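## Task

Pick up the yellow tall cylinder that lies on its side, stand it on end so its entire base sits within the cyan circle, put it down there and let go. It only counts if the cylinder stays upright there without the robot holding it.

## Robot and tools

ROBOT. Two FANUC CRX arms, left_arm and right_arm, each with a Robotiq 140 two-finger gripper. Bases in the scene frame: left_arm at (-0.016, +0.346, 0) m, right_arm at (-0.020, -0.387, 0) m, each turned slightly about z. Scene frame: origin on the table top midway between the arms, +z up, +x out across the table, left_arm on the +y side. The names left and right do not refer to image sides.

GRIPPER FRAME. Fingers point along the gripper's +z; they open and close along its y. The reported end_effector_position is the spot between the pads when closed. Closed fingertips extend about 33 mm past it, open ones about 9 mm. Closing pushes the tips roughly 24 mm further out, so keep that clearance above the table.

ROW FORMAT. Every motion command is a single row of 18 numbers, each in [-1, 1], covering both arms even if only one moves: left_arm dx, dy, dz, rx, ry, rz, gripper position, force_limit, speed, then the same nine for right_arm. dx..rz are an offset (not a pose) in that gripper's own axes, measured from the gripper pose in the latest result that shows it (before any such result in a scene, or for second and later calls within one reply, from where the arm is when the action begins). Scale: 1.0 = 0.6 m or 180 degrees; rx, ry, rz form one rotation vector. Each row is measured from that same base pose, not from the previous row. All zeros is not a pause: it drives the arm back to the base pose. To hold a gripper unchanged, repeat its last position, force_limit and speed; a 0 there is itself a command.

GRIPPER NUMBERS. position: +1 fully open (140 mm), about -0.8 pads touching, -1 closes until blocked. force_limit: roughly 14 N at -1, 60 N at 0, 107 N at +1 (parts up to 40 mm wide). speed: about 30 mm/s at -1, 140 at 0, 250 at +1. After sending -1, confirm object_status = 2 (stopped while closing, i.e. holding). Other values: 0 moving, 1 blocked while opening, 3 reached target or pads met. To squeeze harder while holding, raise force_limit and change position slightly (e.g. -1 to -0.98). position_measured is in counts: 3 open, 230 pads met.

TOOLS.
execute_actions: {"actions": [...], "pictures": bool}. An empty list just returns the state. One action {"rows": [[18 numbers],...], "steps": n} with up to 15 rows and steps at most 15 (each step 1/30 s, default 15; last row repeats). Or one wait {"steps": n}, n up to 300, counted from the previous result. Rejected calls send nothing.
move: {"target": [18 numbers], "speed": m/s}. target is one row of offsets as above; each gripper travels in a straight line toward it, all arms finishing together, lasting 0.5 to 10 s (cut off at 10 s). speed 0.002 to 0.5, default 0.25; turning up to twice that in rad/s. Finger numbers are sent at the start. Paths ignore obstacles and the other arm; grippers lag and may overshoot speed near full reach. The result adds a move: line (done, off_target, moving, held, fault) plus limits (paced = pose was clipped; held = a check blocked some steps) and each gripper's distance from its target.
wait: {"seconds": 0 to 10}; lets the scene run with no new command.
zoom_image: {"camera": name, "region": [x0, y0, x1, y1]} in pixels, at most 504x504, from that camera's latest image.
read_manual: {"section": "licences"}; only licence text, no motion.
finished_scene: {"scene": number of the scene being ended}; irreversible, reports success and gives the next task.

CAMERAS. cam_head_left, cam_head_right, cam_high, cam_low, cam_left_wrist, cam_right_wrist, all 504x504; calibration is given and may be slightly off.

RESULTS. The state line shows each gripper's position (m) and quat_wxyz in the scene frame; at long reach it may be off. "Hand target" shows where the controller is now steering. A "pose unreachable" line or HELD marks that a clearance check altered or blocked a command. Each step's command is clipped to within 70 mm and 16 degrees of the measured pose; after an action the arm continues only to its last clipped pose, so far goals may need several calls. Position is favoured over orientation when both cannot be met.

LIMITS AND HAZARDS. Joint ranges (rad): waist ±3.491, shoulder ±3.140, elbow -1.187 to 4.328, forearm roll ±3.316, wrist pitch ±3.140, wrist roll ±3.927. Load limits: 144 N m for waist, shoulder, elbow; 36 N m for the three wrist joints, held weight included. Reaching a load limit or 150 N external force causes a fault: the arm stops for 10 s and yields. The arms are stiff, so commanding even slightly past a firm contact can fault; fast contacts hit harder. Keep arms from colliding with each other. Holding loads heats motors; MOTOR HOT warns, OVER-TEMPERATURE FAULT brakes the arm. Occasional disturbances may tug a held part or push loose objects. Never let anything fall or get pushed off the table; avoid drops, slips and slamming the part down. Set the cylinder down gently upright and open the gripper before lifting away.

Each tool is called after "Call:" as name(argument=value, ...), one argument or row to a line, values as JSON.

## Session

I'll start by looking at the scene.

Call:
execute_actions(
  actions=[],
)

Scene clock: 0.00 s of 3900.00 s.
left_arm: end_effector_position=(+0.0216, -0.0099, +0.2683) position_measured=3 object_status=3 end_effector_quat_wxyz=(-0.300, +0.568, +0.389, +0.660) | right_arm: end_effector_position=(+0.4710, -0.2958, +0.2713) position_measured=3 object_status=3 end_effector_quat_wxyz=(-0.001, +0.996, +0.091, -0.001)
Joint positions: left_arm=[-1.522  0.785  0.522 -1.127 -2.688 -2.457] | right_arm=[ 0.262  0.133  0.218 -0.002 -1.657  1.309]
Joint velocities: left_arm=[ 0.001  0.     0.    -0.     0.    -0.   ] | right_arm=[-0.     0.    -0.001 -0.     0.001 -0.   ]
Hand target (left_arm): +0.022, -0.010, +0.268; -0.300, +0.568, +0.389, +0.660
Hand target (right_arm): +0.471, -0.296, +0.271; -0.001, +0.996, +0.091, -0.001

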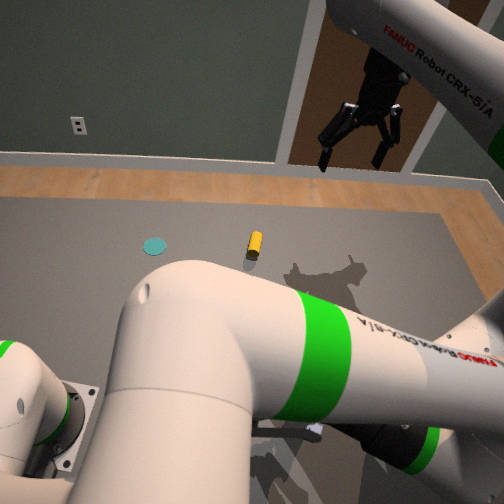

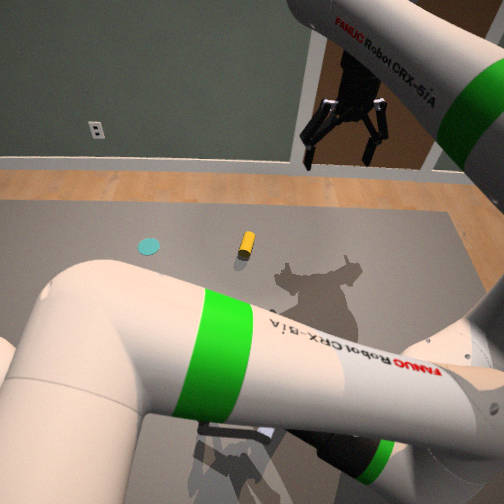

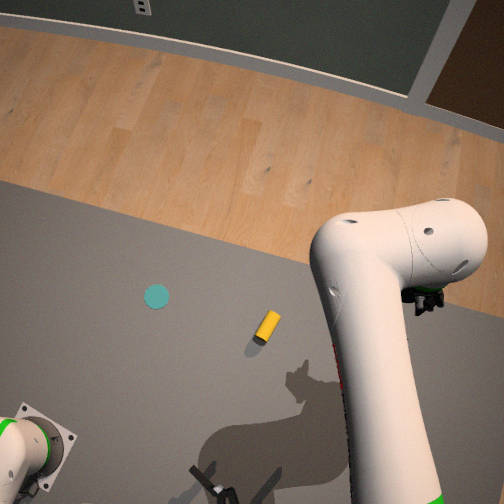

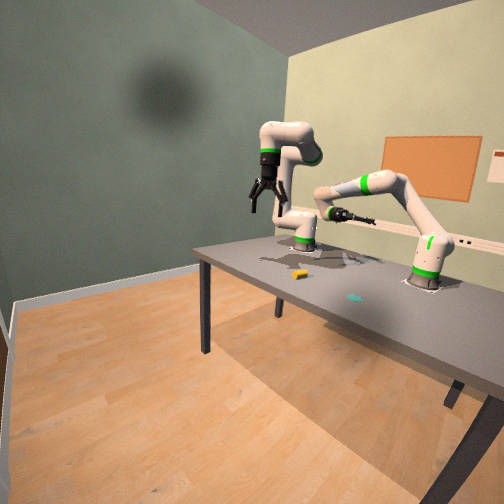

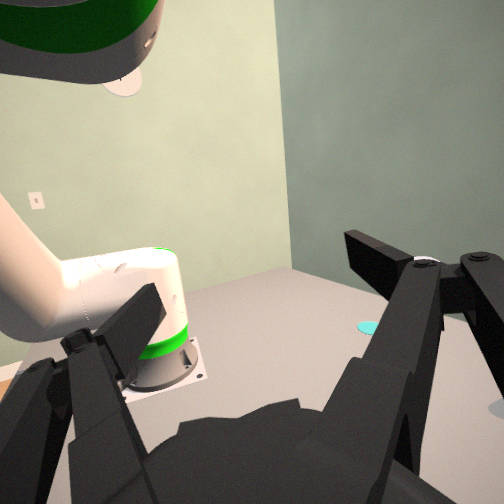

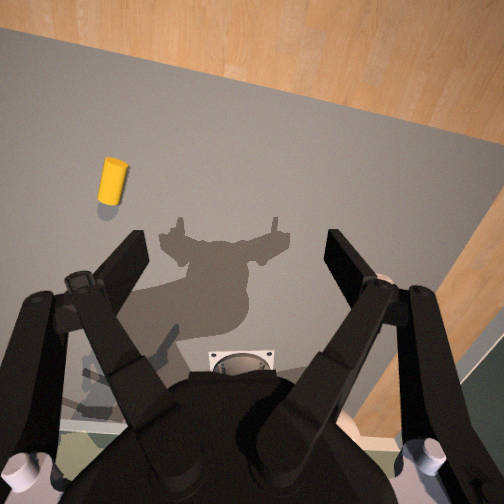

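Call:
move(
  target=[0,0,0,0,0,0,1,0,0, 0.0927,-0.2745,0.2733,0.0588,-0.2452,0.1421,0.2,0,0.5],
  speed=0.3,
)

Scene clock: 10.10 s of 3900.00 s.
left_arm: end_effector_position=(+0.0216, -0.0099, +0.2683) position_measured=3 object_status=3 end_effector_quat_wxyz=(-0.300, +0.568, +0.389, +0.660) | right_arm: end_effector_position=(+0.4960, -0.1237, +0.1079) position_measured=104 object_status=3 end_effector_quat_wxyz=(-0.056, +0.914, -0.132, -0.379)
Joint positions: left_arm=[-1.522  0.785  0.522 -1.127 -2.688 -2.457] | right_arm=[ 0.204  0.983  1.026 -0.577 -2.192  0.696]
Joint velocities: left_arm=[ 0.002  0.001  0.     0.001  0.    -0.   ] | right_arm=[-0.     0.     0.001  0.001  0.    -0.   ]
Hand target (left_arm): +0.022, -0.010, +0.268; -0.300, +0.568, +0.389, +0.660
Hand target (right_arm): +0.496, -0.124, +0.108; -0.056, +0.914, -0.132, -0.380
Off the commanded pose (left_arm): 0.000 m, 0 deg.
Off the commanded pose (right_arm): 0.001 m, 0 deg.
After step 90, 5.17 s passed at rest.
move: done
camera_calibration (this result's frames):
cam_left_wrist: T_world_to_cam=[[0.859887, -0.503274, -0.0854937, -0.000637226], [-0.176942, -0.136748, -0.974675, 0.284309], [0.478838, 0.853238, -0.206638, 0.223026], [0, 0, 0, 1]] pos_world=[-0.055939, -0.151736, 0.32314]
cam_right_wrist: T_world_to_cam=[[-0.244759, -0.969568, 0.00560316, -0.0116336], [-0.270446, 0.0738191, 0.959901, 0.0385792], [-0.931103, 0.233429, -0.280283, 0.718256], [0, 0, 0, 1]] pos_world=[0.676356, -0.181789, 0.164348]

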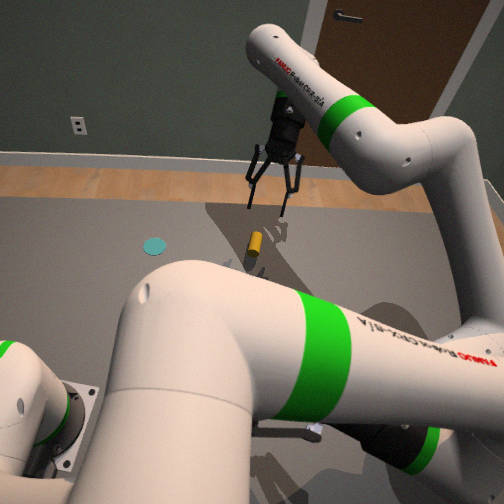

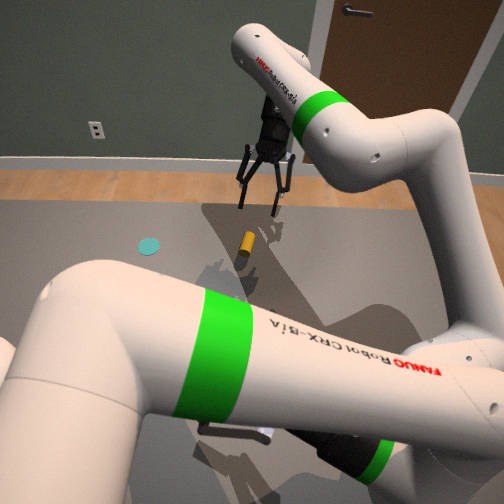

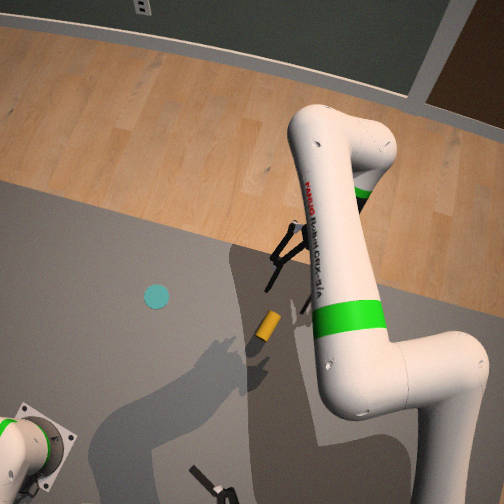

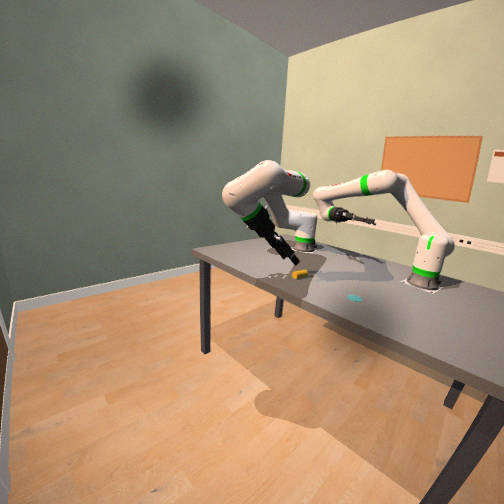

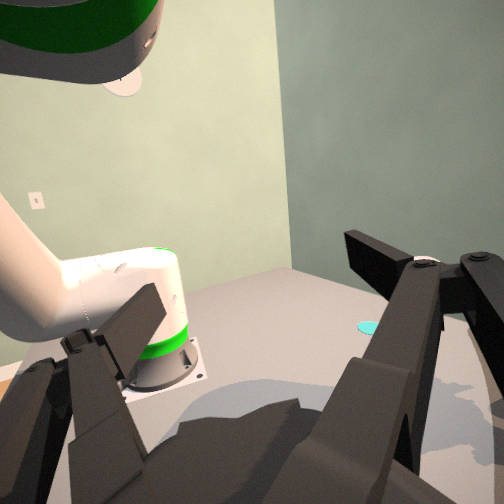

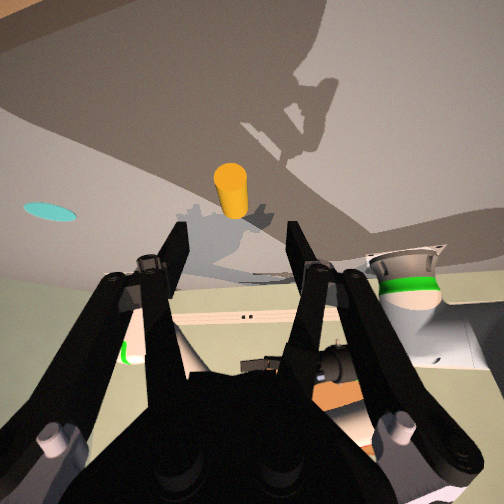

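Call:
move(
  target=[0,0,0,0,0,0,1,0,0, 0.0077,-0.0108,0.155,0,0,0,0.2,0,0.5],
  speed=0.12,
)

Call:
execute_actions(
  actions=[
    {"rows": [[0,0,0,0,0,0,1,0,0, 0,0,0,0,0,0,-1,0,0.3]], "steps": 15},
  ],
)

Scene clock: 13.27 s of 3900.00 s.
left_arm: end_effector_position=(+0.0216, -0.0099, +0.2683) position_measured=3 object_status=3 end_effector_quat_wxyz=(-0.300, +0.568, +0.389, +0.660) | right_arm: end_effector_position=(+0.4378, -0.0997, +0.0390) position_measured=104 object_status=3 end_effector_quat_wxyz=(-0.056, +0.914, -0.132, -0.379)
Joint positions: left_arm=[-1.522  0.785  0.522 -1.127 -2.688 -2.457] | right_arm=[ 0.268  0.883  0.673 -0.539 -1.944  0.785]
Joint velocities: left_arm=[ 0.002  0.     0.     0.001 -0.    -0.   ] | right_arm=[ 0.     0.    -0.002  0.001  0.     0.   ]
Hand target (left_arm): +0.022, -0.010, +0.268; -0.300, +0.568, +0.389, +0.660
Hand target (right_arm): +0.438, -0.100, +0.039; -0.056, +0.914, -0.132, -0.379
Off the commanded pose (left_arm): 0.000 m, 0 deg.
Off the commanded pose (right_arm): 0.000 m, 0 deg.
move: done
camera_calibration (this result's frames):
cam_left_wrist: T_world_to_cam=[[0.859887, -0.503275, -0.0854938, -0.000637197], [-0.176942, -0.136747, -0.974675, 0.284309], [0.478838, 0.853238, -0.206638, 0.223026], [0, 0, 0, 1]] pos_world=[-0.055939, -0.151736, 0.32314]
cam_right_wrist: T_world_to_cam=[[-0.245213, -0.969452, 0.00572542, -0.00197529], [-0.270425, 0.0740702, 0.959887, 0.0872956], [-0.930989, 0.233829, -0.280327, 0.639187], [0, 0, 0, 1]] pos_world=[0.618199, -0.157841, 0.095399]

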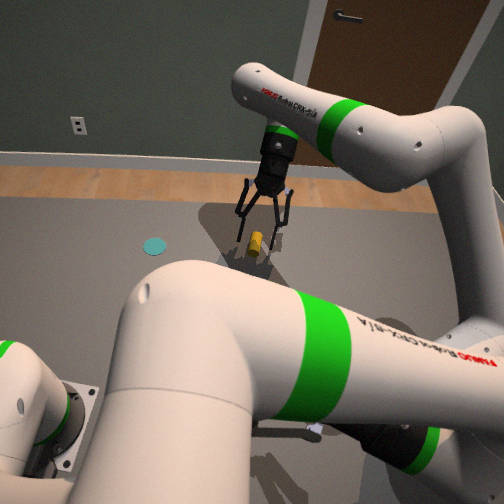

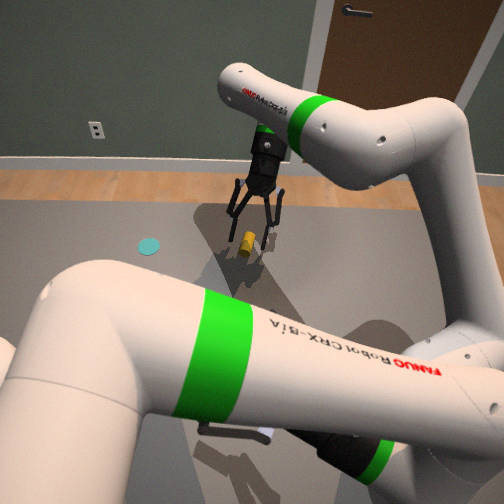

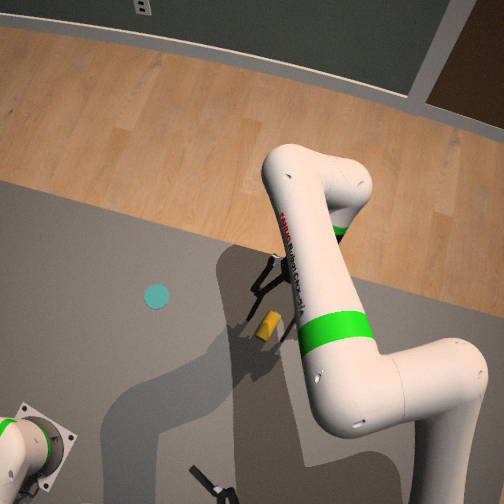

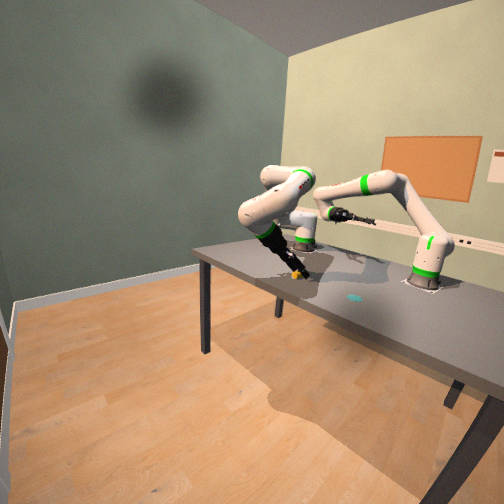

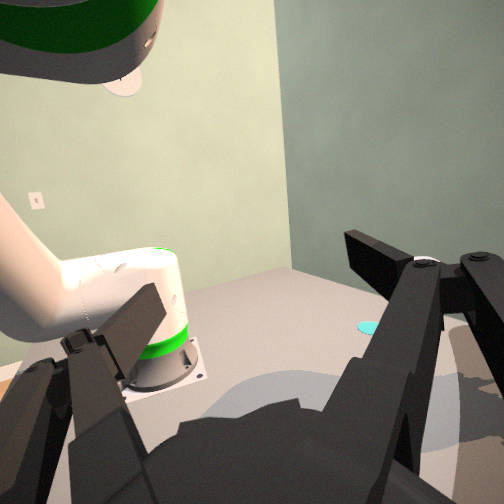

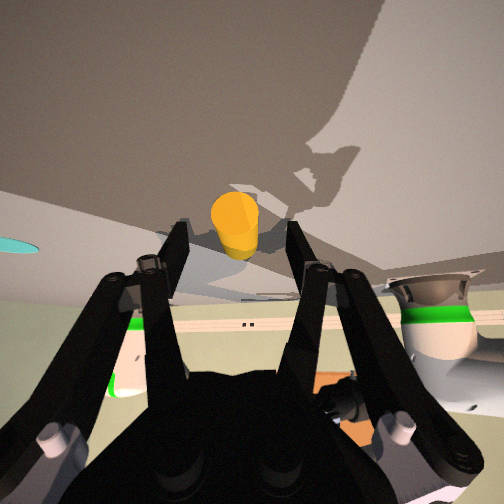

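Scene clock: 13.77 s of 3900.00 s.
left_arm: end_effector_position=(+0.0216, -0.0099, +0.2683) position_measured=3 object_status=3 end_effector_quat_wxyz=(-0.300, +0.568, +0.389, +0.660) | right_arm: end_effector_position=(+0.4378, -0.0997, +0.0390) position_measured=186 object_status=2 end_effector_quat_wxyz=(-0.056, +0.914, -0.132, -0.379)
Joint positions: left_arm=[-1.522  0.785  0.522 -1.127 -2.688 -2.457] | right_arm=[ 0.268  0.882  0.673 -0.539 -1.944  0.785]
Joint velocities: left_arm=[-0.     0.    -0.001  0.     0.    -0.   ] | right_arm=[ 0.     0.    -0.     0.     0.002 -0.   ]
Hand target (left_arm): +0.022, -0.010, +0.268; -0.300, +0.568, +0.389, +0.660
Hand target (right_arm): +0.438, -0.100, +0.039; -0.056, +0.914, -0.132, -0.379
Off the commanded pose (left_arm): 0.000 m, 0 deg.
Off the commanded pose (right_arm): 0.000 m, 0 deg.
Steps of this call (steps 1 to 15: all 15 steps of this action). Readings (end_effector_position | what the end effector reports):
1: left_arm (+0.0216, -0.0099, +0.2683) | right_arm (+0.4378, -0.0997, +0.0390) | left_arm position_measured=3 object_status=3 | right_arm position_measured=104 object_status=0
2: left_arm (+0.0216, -0.0099, +0.2683) | right_arm (+0.4378, -0.0997, +0.0390) | left_arm position_measured=3 object_status=3 | right_arm position_measured=111 object_status=0
4: left_arm (+0.0216, -0.0099, +0.2683) | right_arm (+0.4378, -0.0997, +0.0390) | left_arm position_measured=3 object_status=3 | right_arm position_measured=130 object_status=0
8: left_arm (+0.0216, -0.0099, +0.2683) | right_arm (+0.4378, -0.0997, +0.0390) | left_arm position_measured=3 object_status=3 | right_arm position_measured=167 object_status=0
15: the state above
camera_calibration (this result's frames):
cam_left_wrist: T_world_to_cam=[[0.859887, -0.503275, -0.0854936, -0.000637215], [-0.176942, -0.136748, -0.974675, 0.284309], [0.478838, 0.853238, -0.206638, 0.223026], [0, 0, 0, 1]] pos_world=[-0.055939, -0.151736, 0.32314]
cam_right_wrist: T_world_to_cam=[[-0.245215, -0.969452, 0.00566442, -0.00196393], [-0.270507, 0.074031, 0.959867, 0.0872833], [-0.930965, 0.233842, -0.280397, 0.639204], [0, 0, 0, 1]] pos_world=[0.618205, -0.157838, 0.0954615]

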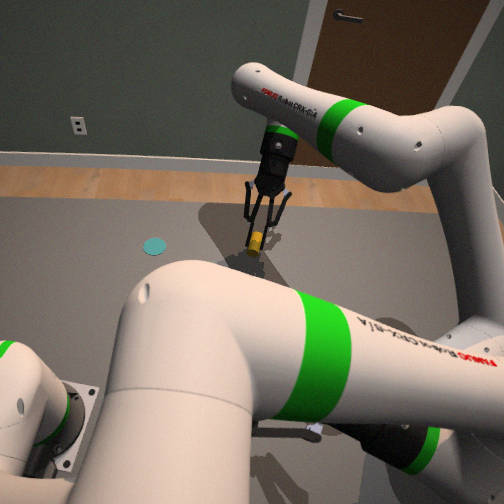

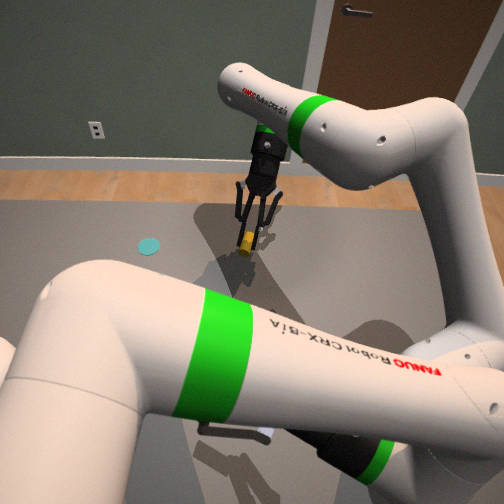

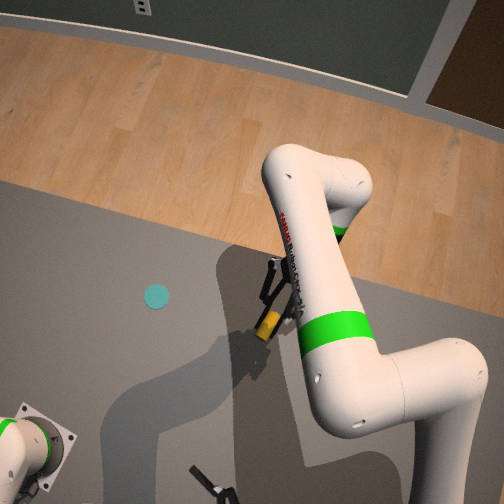

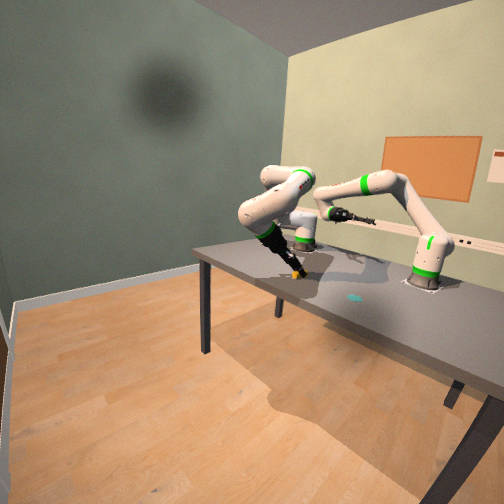

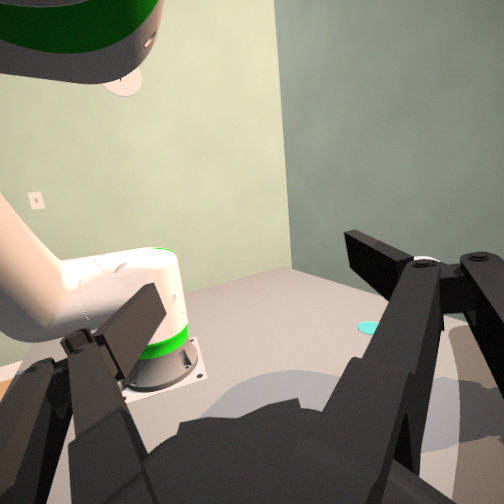

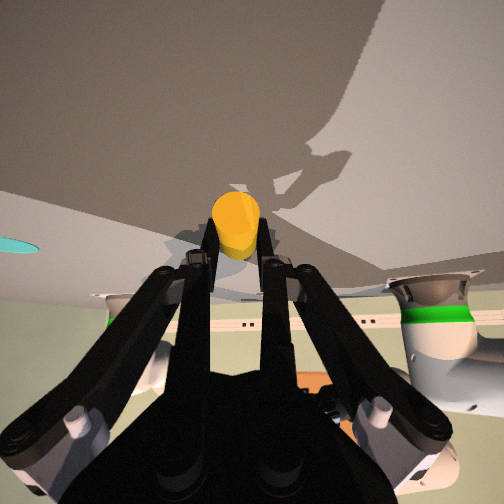

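Call:
move(
  target=[0,0,0,0,0,0,1,0,0, -0.059,0,-0.059,0,0,0,-1,0,0.3],
  speed=0.15,
)

Call:
move(
  target=[0,0,0,0,0,0,1,0,0, -0.1465,-0.3725,0.1205,0,0.4338,-0.4186,-1,0,0.3],
  speed=0.25,
)

Scene clock: 18.70 s of 3900.00 s.
left_arm: end_effector_position=(+0.0216, -0.0099, +0.2683) position_measured=3 object_status=3 end_effector_quat_wxyz=(-0.300, +0.568, +0.389, +0.660) | right_arm: end_effector_position=(+0.4379, -0.0997, +0.0892) position_measured=186 object_status=2 end_effector_quat_wxyz=(-0.056, +0.914, -0.132, -0.379)
Joint positions: left_arm=[-1.522  0.785  0.522 -1.127 -2.688 -2.457] | right_arm=[ 0.266  0.837  0.72  -0.56  -2.024  0.735]
Joint velocities: left_arm=[ 0.001 -0.     0.     0.001  0.    -0.001] | right_arm=[-0.    -0.     0.001  0.    -0.    -0.   ]
Hand target (left_arm): +0.022, -0.010, +0.268; -0.300, +0.568, +0.389, +0.660
Hand target (right_arm): +0.438, -0.100, +0.089; -0.056, +0.914, -0.132, -0.379
Off the commanded pose (left_arm): 0.000 m, 0 deg.
Off the commanded pose (right_arm): 0.000 m, 0 deg.
After step 90, 1.20 s passed at rest.
move: done
camera_calibration (this result's frames):
cam_left_wrist: T_world_to_cam=[[0.859887, -0.503275, -0.0854936, -0.000637285], [-0.176942, -0.136748, -0.974675, 0.284309], [0.478838, 0.853238, -0.206638, 0.223026], [0, 0, 0, 1]] pos_world=[-0.055939, -0.151736, 0.32314]
cam_right_wrist: T_world_to_cam=[[-0.245064, -0.969491, 0.00551994, -0.00230507], [-0.270616, 0.0738704, 0.959849, 0.0392014], [-0.930973, 0.233731, -0.280463, 0.653283], [0, 0, 0, 1]] pos_world=[0.618233, -0.157823, 0.145607]

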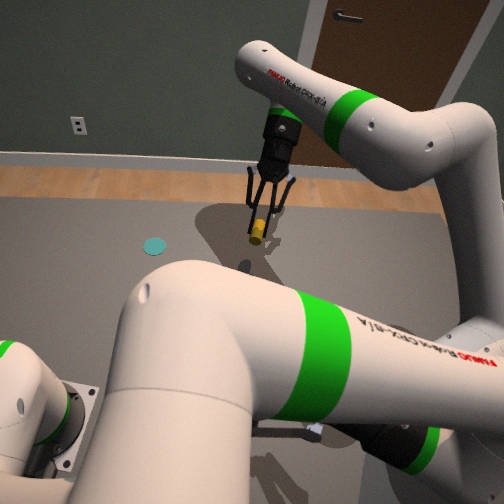

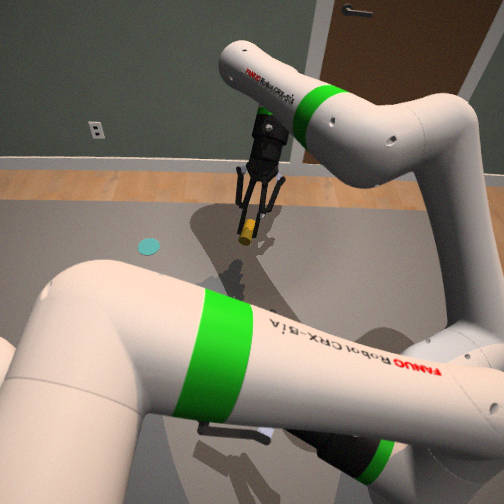

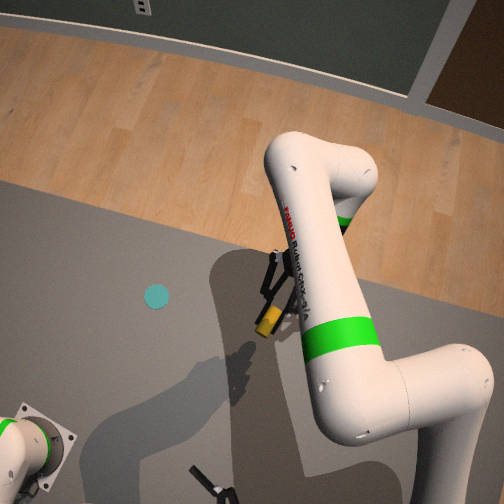

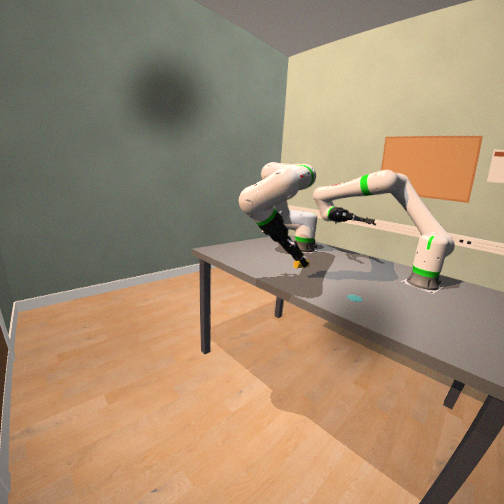

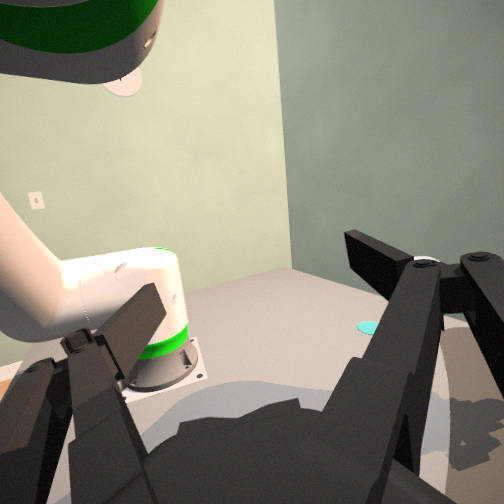

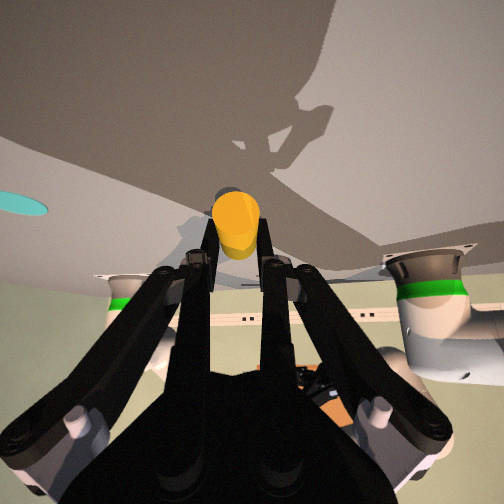

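Scene clock: 23.07 s of 3900.00 s.
left_arm: end_effector_position=(+0.0216, -0.0099, +0.2683) position_measured=3 object_status=3 end_effector_quat_wxyz=(-0.300, +0.568, +0.389, +0.660) | right_arm: end_effector_position=(+0.3934, +0.1458, +0.0999) position_measured=186 object_status=2 end_effector_quat_wxyz=(-0.170, +0.836, +0.414, +0.318)
Joint positions: left_arm=[-1.522  0.785  0.522 -1.127 -2.688 -2.457] | right_arm=[ 0.881  0.119 -0.664  0.949 -0.093  0.51 ]
Joint velocities: left_arm=[-0.001  0.001  0.001 -0.001  0.     0.   ] | right_arm=[-0.104 -0.009 -0.084  0.536  0.075 -0.467]
Hand target (left_arm): +0.022, -0.010, +0.268; -0.300, +0.568, +0.389, +0.660
Hand target (right_arm): +0.393, +0.146, +0.100; -0.169, +0.836, +0.414, +0.318
Off the commanded pose (left_arm): 0.000 m, 0 deg.
Off the commanded pose (right_arm): 0.001 m, 3 deg.
move: off_target (right_arm)
camera_calibration (this result's frames):
cam_left_wrist: T_world_to_cam=[[0.859887, -0.503274, -0.0854939, -0.000637196], [-0.176942, -0.136748, -0.974675, 0.284309], [0.478838, 0.853238, -0.206638, 0.223026], [0, 0, 0, 1]] pos_world=[-0.0559389, -0.151736, 0.32314]
cam_right_wrist: T_world_to_cam=[[0.796859, -0.60381, 0.0207414, -0.24004], [-0.583076, -0.77758, -0.235354, 0.365234], [0.158237, 0.17545, -0.971688, 0.20661], [0, 0, 0, 1]] pos_world=[0.371544, 0.102811, 0.291698]

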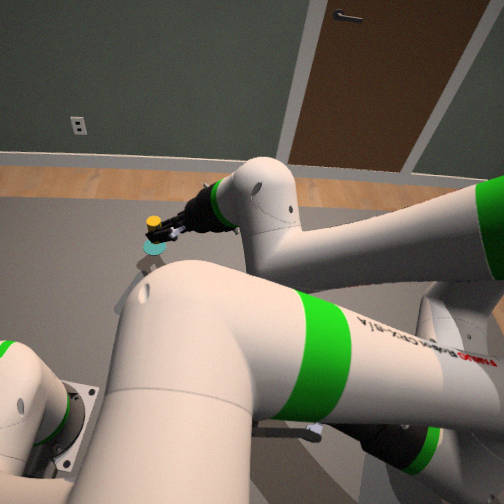

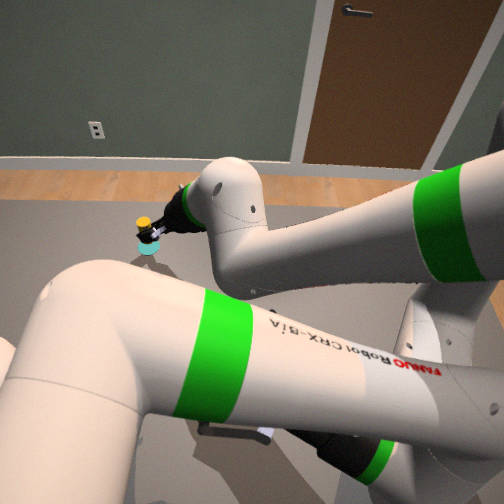

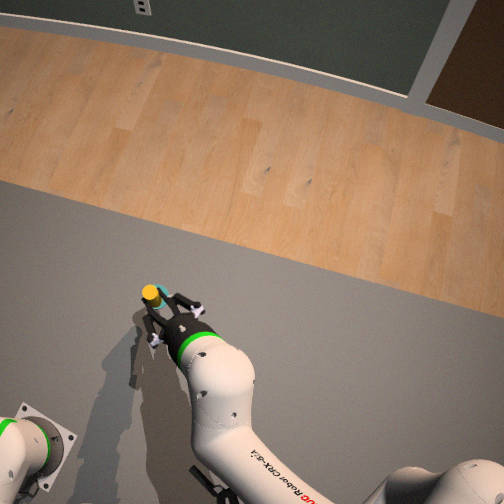

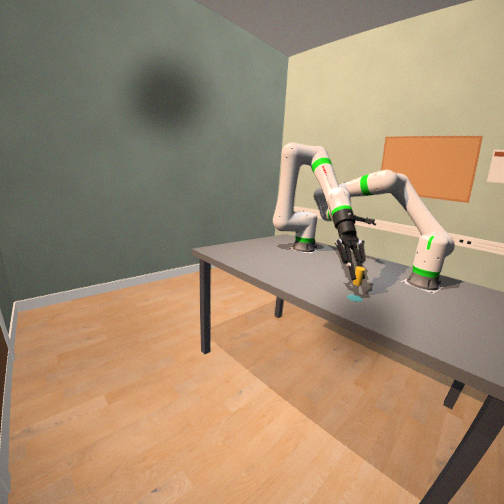

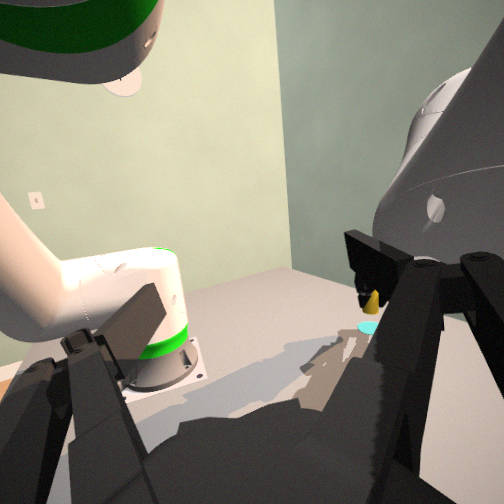

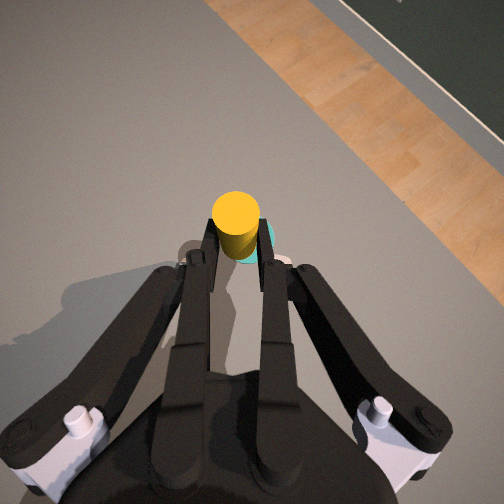

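Call:
move(
  target=[0,0,0,0,0,0,1,0,0, 0.0192,0.0387,0.0163,0.1444,0.0125,-0.1606,-1,0,0.3],
  speed=0.2,
)

Scene clock: 28.77 s of 3900.00 s.
left_arm: end_effector_position=(+0.0216, -0.0099, +0.2683) position_measured=3 object_status=3 end_effector_quat_wxyz=(-0.300, +0.568, +0.389, +0.660) | right_arm: end_effector_position=(+0.4212, +0.1445, +0.1006) position_measured=186 object_status=2 end_effector_quat_wxyz=(-0.275, +0.641, +0.665, +0.266)
Joint positions: left_arm=[-1.522  0.785  0.522 -1.127 -2.688 -2.457] | right_arm=[ 0.269  0.343 -0.437  2.006  0.795  0.427]
Joint velocities: left_arm=[-0.002 -0.     0.001 -0.     0.    -0.   ] | right_arm=[-0.     0.     0.    -0.     0.001 -0.001]
Hand target (left_arm): +0.022, -0.010, +0.268; -0.300, +0.568, +0.389, +0.660
Hand target (right_arm): +0.421, +0.144, +0.101; -0.275, +0.641, +0.665, +0.266
Off the commanded pose (left_arm): 0.000 m, 0 deg.
Off the commanded pose (right_arm): 0.001 m, 0 deg.
After step 90, 0.67 s passed at rest.
move: done
camera_calibration (this result's frames):
cam_left_wrist: T_world_to_cam=[[0.859887, -0.503274, -0.0854934, -0.000637233], [-0.176942, -0.136748, -0.974675, 0.284309], [0.478838, 0.853238, -0.206638, 0.223026], [0, 0, 0, 1]] pos_world=[-0.055939, -0.151736, 0.32314]
cam_right_wrist: T_world_to_cam=[[0.998726, 0.0280442, 0.0419571, -0.44141], [0.038794, -0.958379, -0.282852, 0.149524], [0.0322784, 0.28412, -0.958245, 0.239058], [0, 0, 0, 1]] pos_world=[0.42733, 0.087759, 0.28989]

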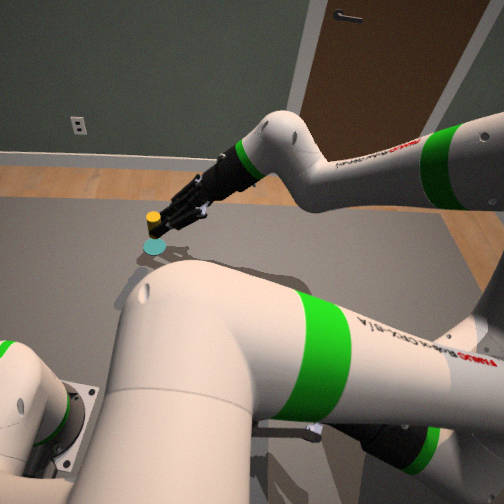

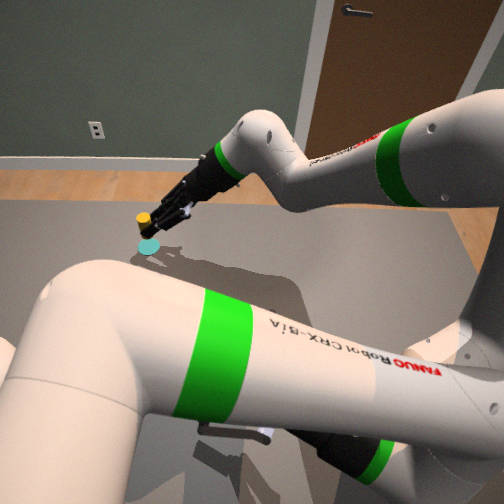

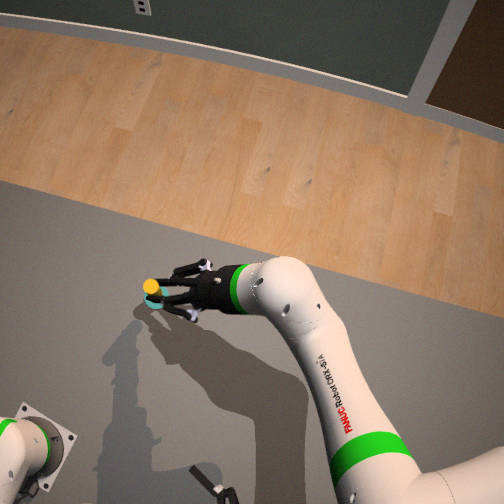

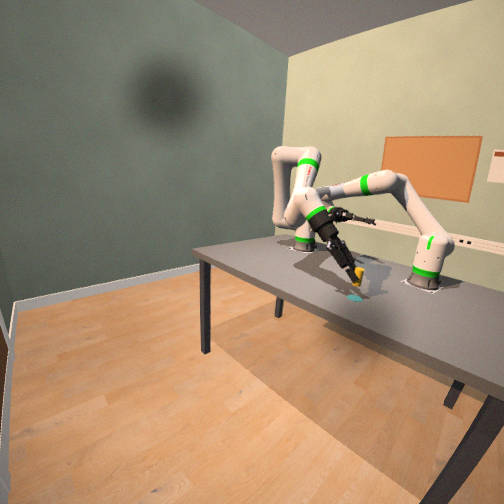

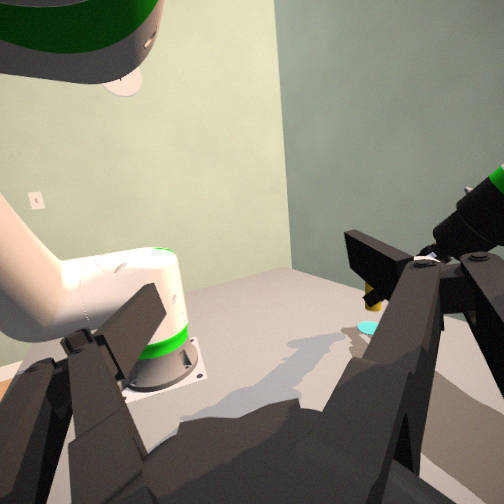

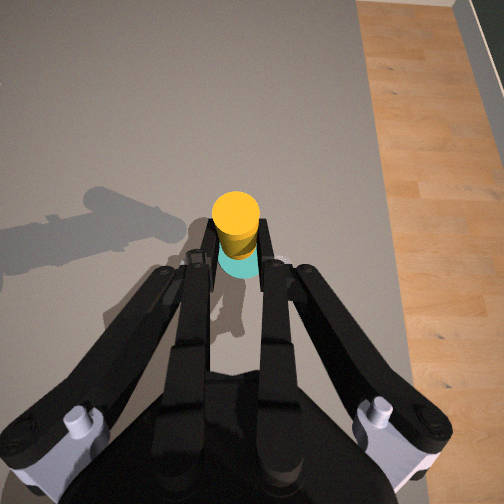

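Call:
zoom_image(
  camera="cam_right_wrist",
  region=[160, 170, 320, 310],
)

Region (160, 170, 320, 310) of cam_right_wrist's 504x504 image, scaled by 3.150, with more detail than that image has; it fills the top 441 rows of this view, and the rest is white.

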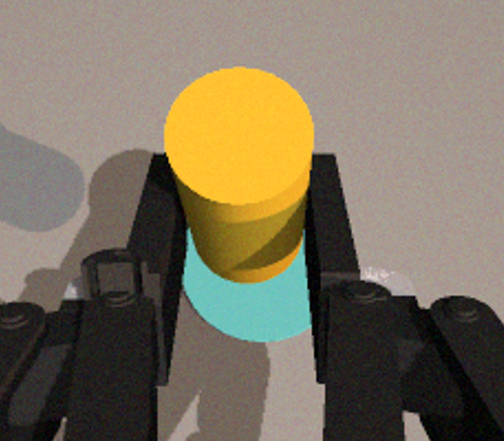

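Call:
move(
  target=[0,0,0,0,0,0,1,0,0, -0.0505,0.0118,0.0545,0,0,0,-1,0,0.3],
  speed=0.08,
)

Scene clock: 33.20 s of 3900.00 s.
left_arm: end_effector_position=(+0.0216, -0.0099, +0.2683) position_measured=3 object_status=3 end_effector_quat_wxyz=(-0.300, +0.568, +0.389, +0.660) | right_arm: end_effector_position=(+0.4283, +0.1464, +0.0560) position_measured=186 object_status=2 end_effector_quat_wxyz=(-0.275, +0.641, +0.665, +0.266)
Joint positions: left_arm=[-1.522  0.785  0.522 -1.127 -2.688 -2.457] | right_arm=[ 0.29   0.415 -0.462  1.903  0.745  0.549]
Joint velocities: left_arm=[-0.001 -0.    -0.     0.001 -0.     0.   ] | right_arm=[ 0.    -0.     0.001 -0.     0.001  0.   ]
Hand target (left_arm): +0.022, -0.010, +0.268; -0.300, +0.568, +0.389, +0.660
Hand target (right_arm): +0.428, +0.146, +0.056; -0.275, +0.641, +0.665, +0.266
Off the commanded pose (left_arm): 0.000 m, 0 deg.
Off the commanded pose (right_arm): 0.000 m, 0 deg.
After step 90, 0.60 s passed at rest.
move: done
camera_calibration (this result's frames):
cam_left_wrist: T_world_to_cam=[[0.859887, -0.503275, -0.0854934, -0.0006373], [-0.176942, -0.136748, -0.974675, 0.284309], [0.478838, 0.853238, -0.206638, 0.223026], [0, 0, 0, 1]] pos_world=[-0.055939, -0.151736, 0.32314]
cam_right_wrist: T_world_to_cam=[[0.998728, 0.0279214, 0.0419858, -0.446664], [0.0386805, -0.958417, -0.282737, 0.138503], [0.0323455, 0.284001, -0.958278, 0.195574], [0, 0, 0, 1]] pos_world=[0.434413, 0.0896722, 0.245328]

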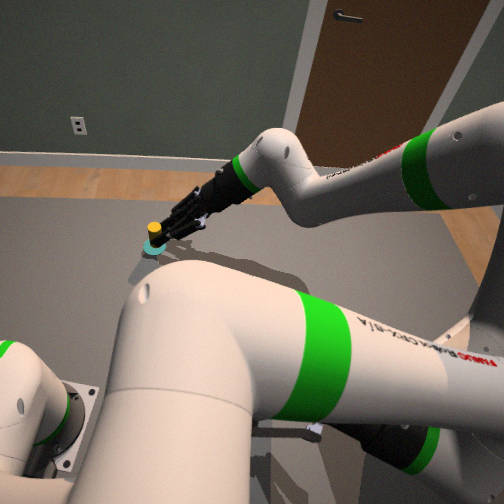

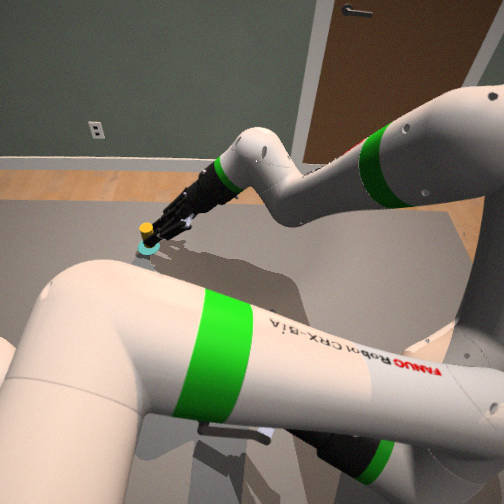

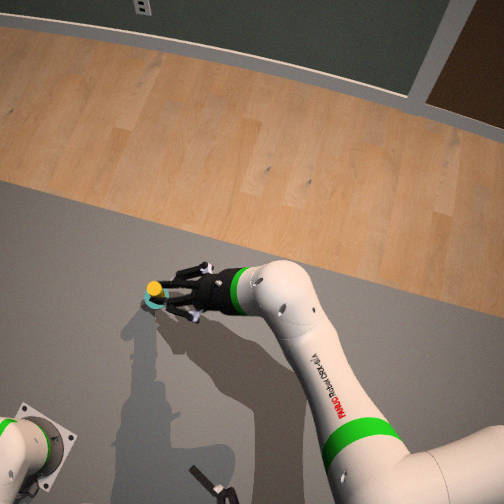

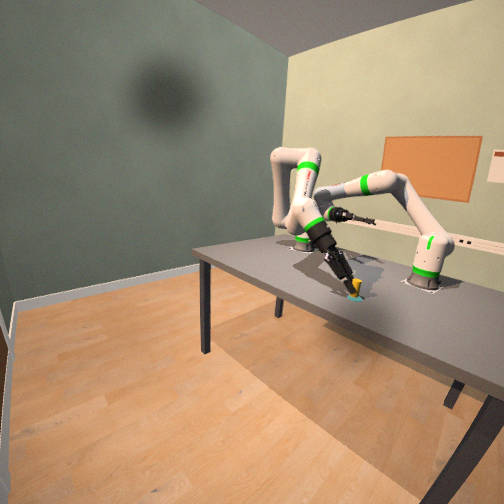

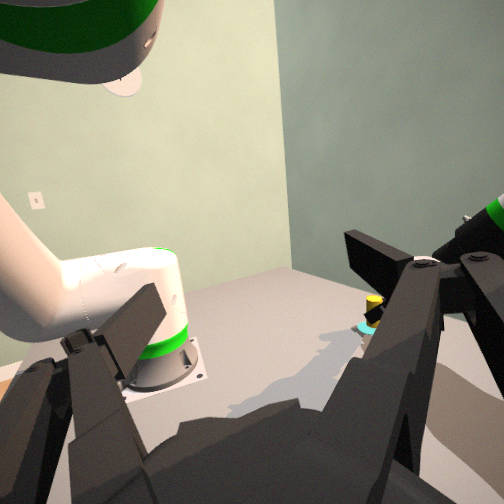

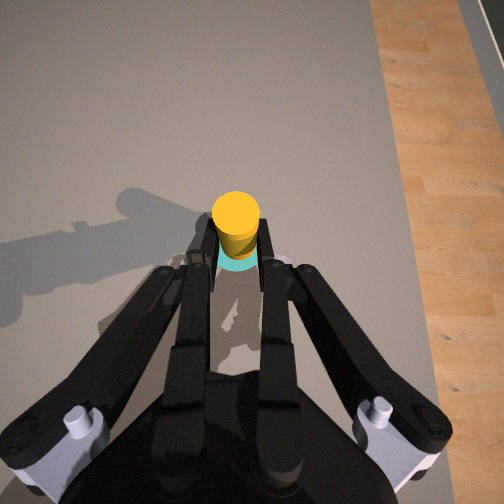

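Call:
zoom_image(
  camera="cam_low",
  region=[300, 240, 400, 320],
)

Call:
zoom_image(
  camera="cam_head_left",
  region=[100, 190, 220, 280],
)

Call:
zoom_image(
  camera="cam_right_wrist",
  region=[160, 170, 320, 310],
)

Region (300, 240, 400, 320) of cam_low's 504x504 image, scaled by 5.040, with more detail than that image has; it fills the top 403 rows of this view, and the rest is white.

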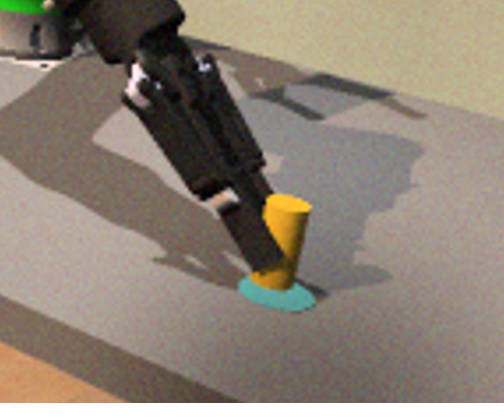

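Region (100, 190, 220, 280) of cam_head_left's 504x504 image, scaled by 4.200, with more detail than that image has; it fills the top 378 rows of this view, and the rest is white.

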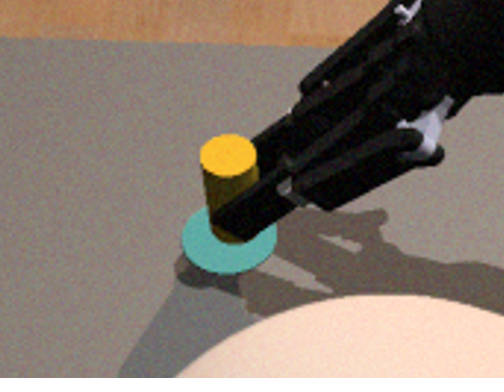

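Region (160, 170, 320, 310) of cam_right_wrist's 504x504 image, scaled by 3.150, with more detail than that image has; it fills the top 441 rows of this view, and the rest is white.

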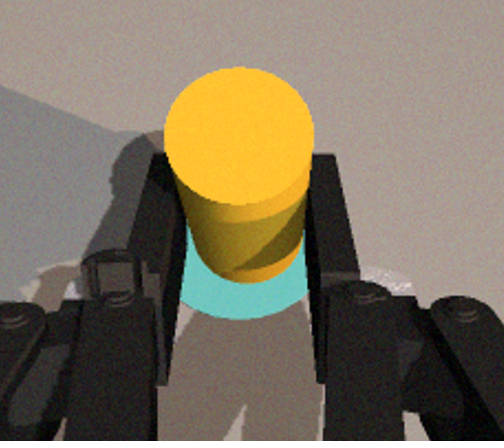

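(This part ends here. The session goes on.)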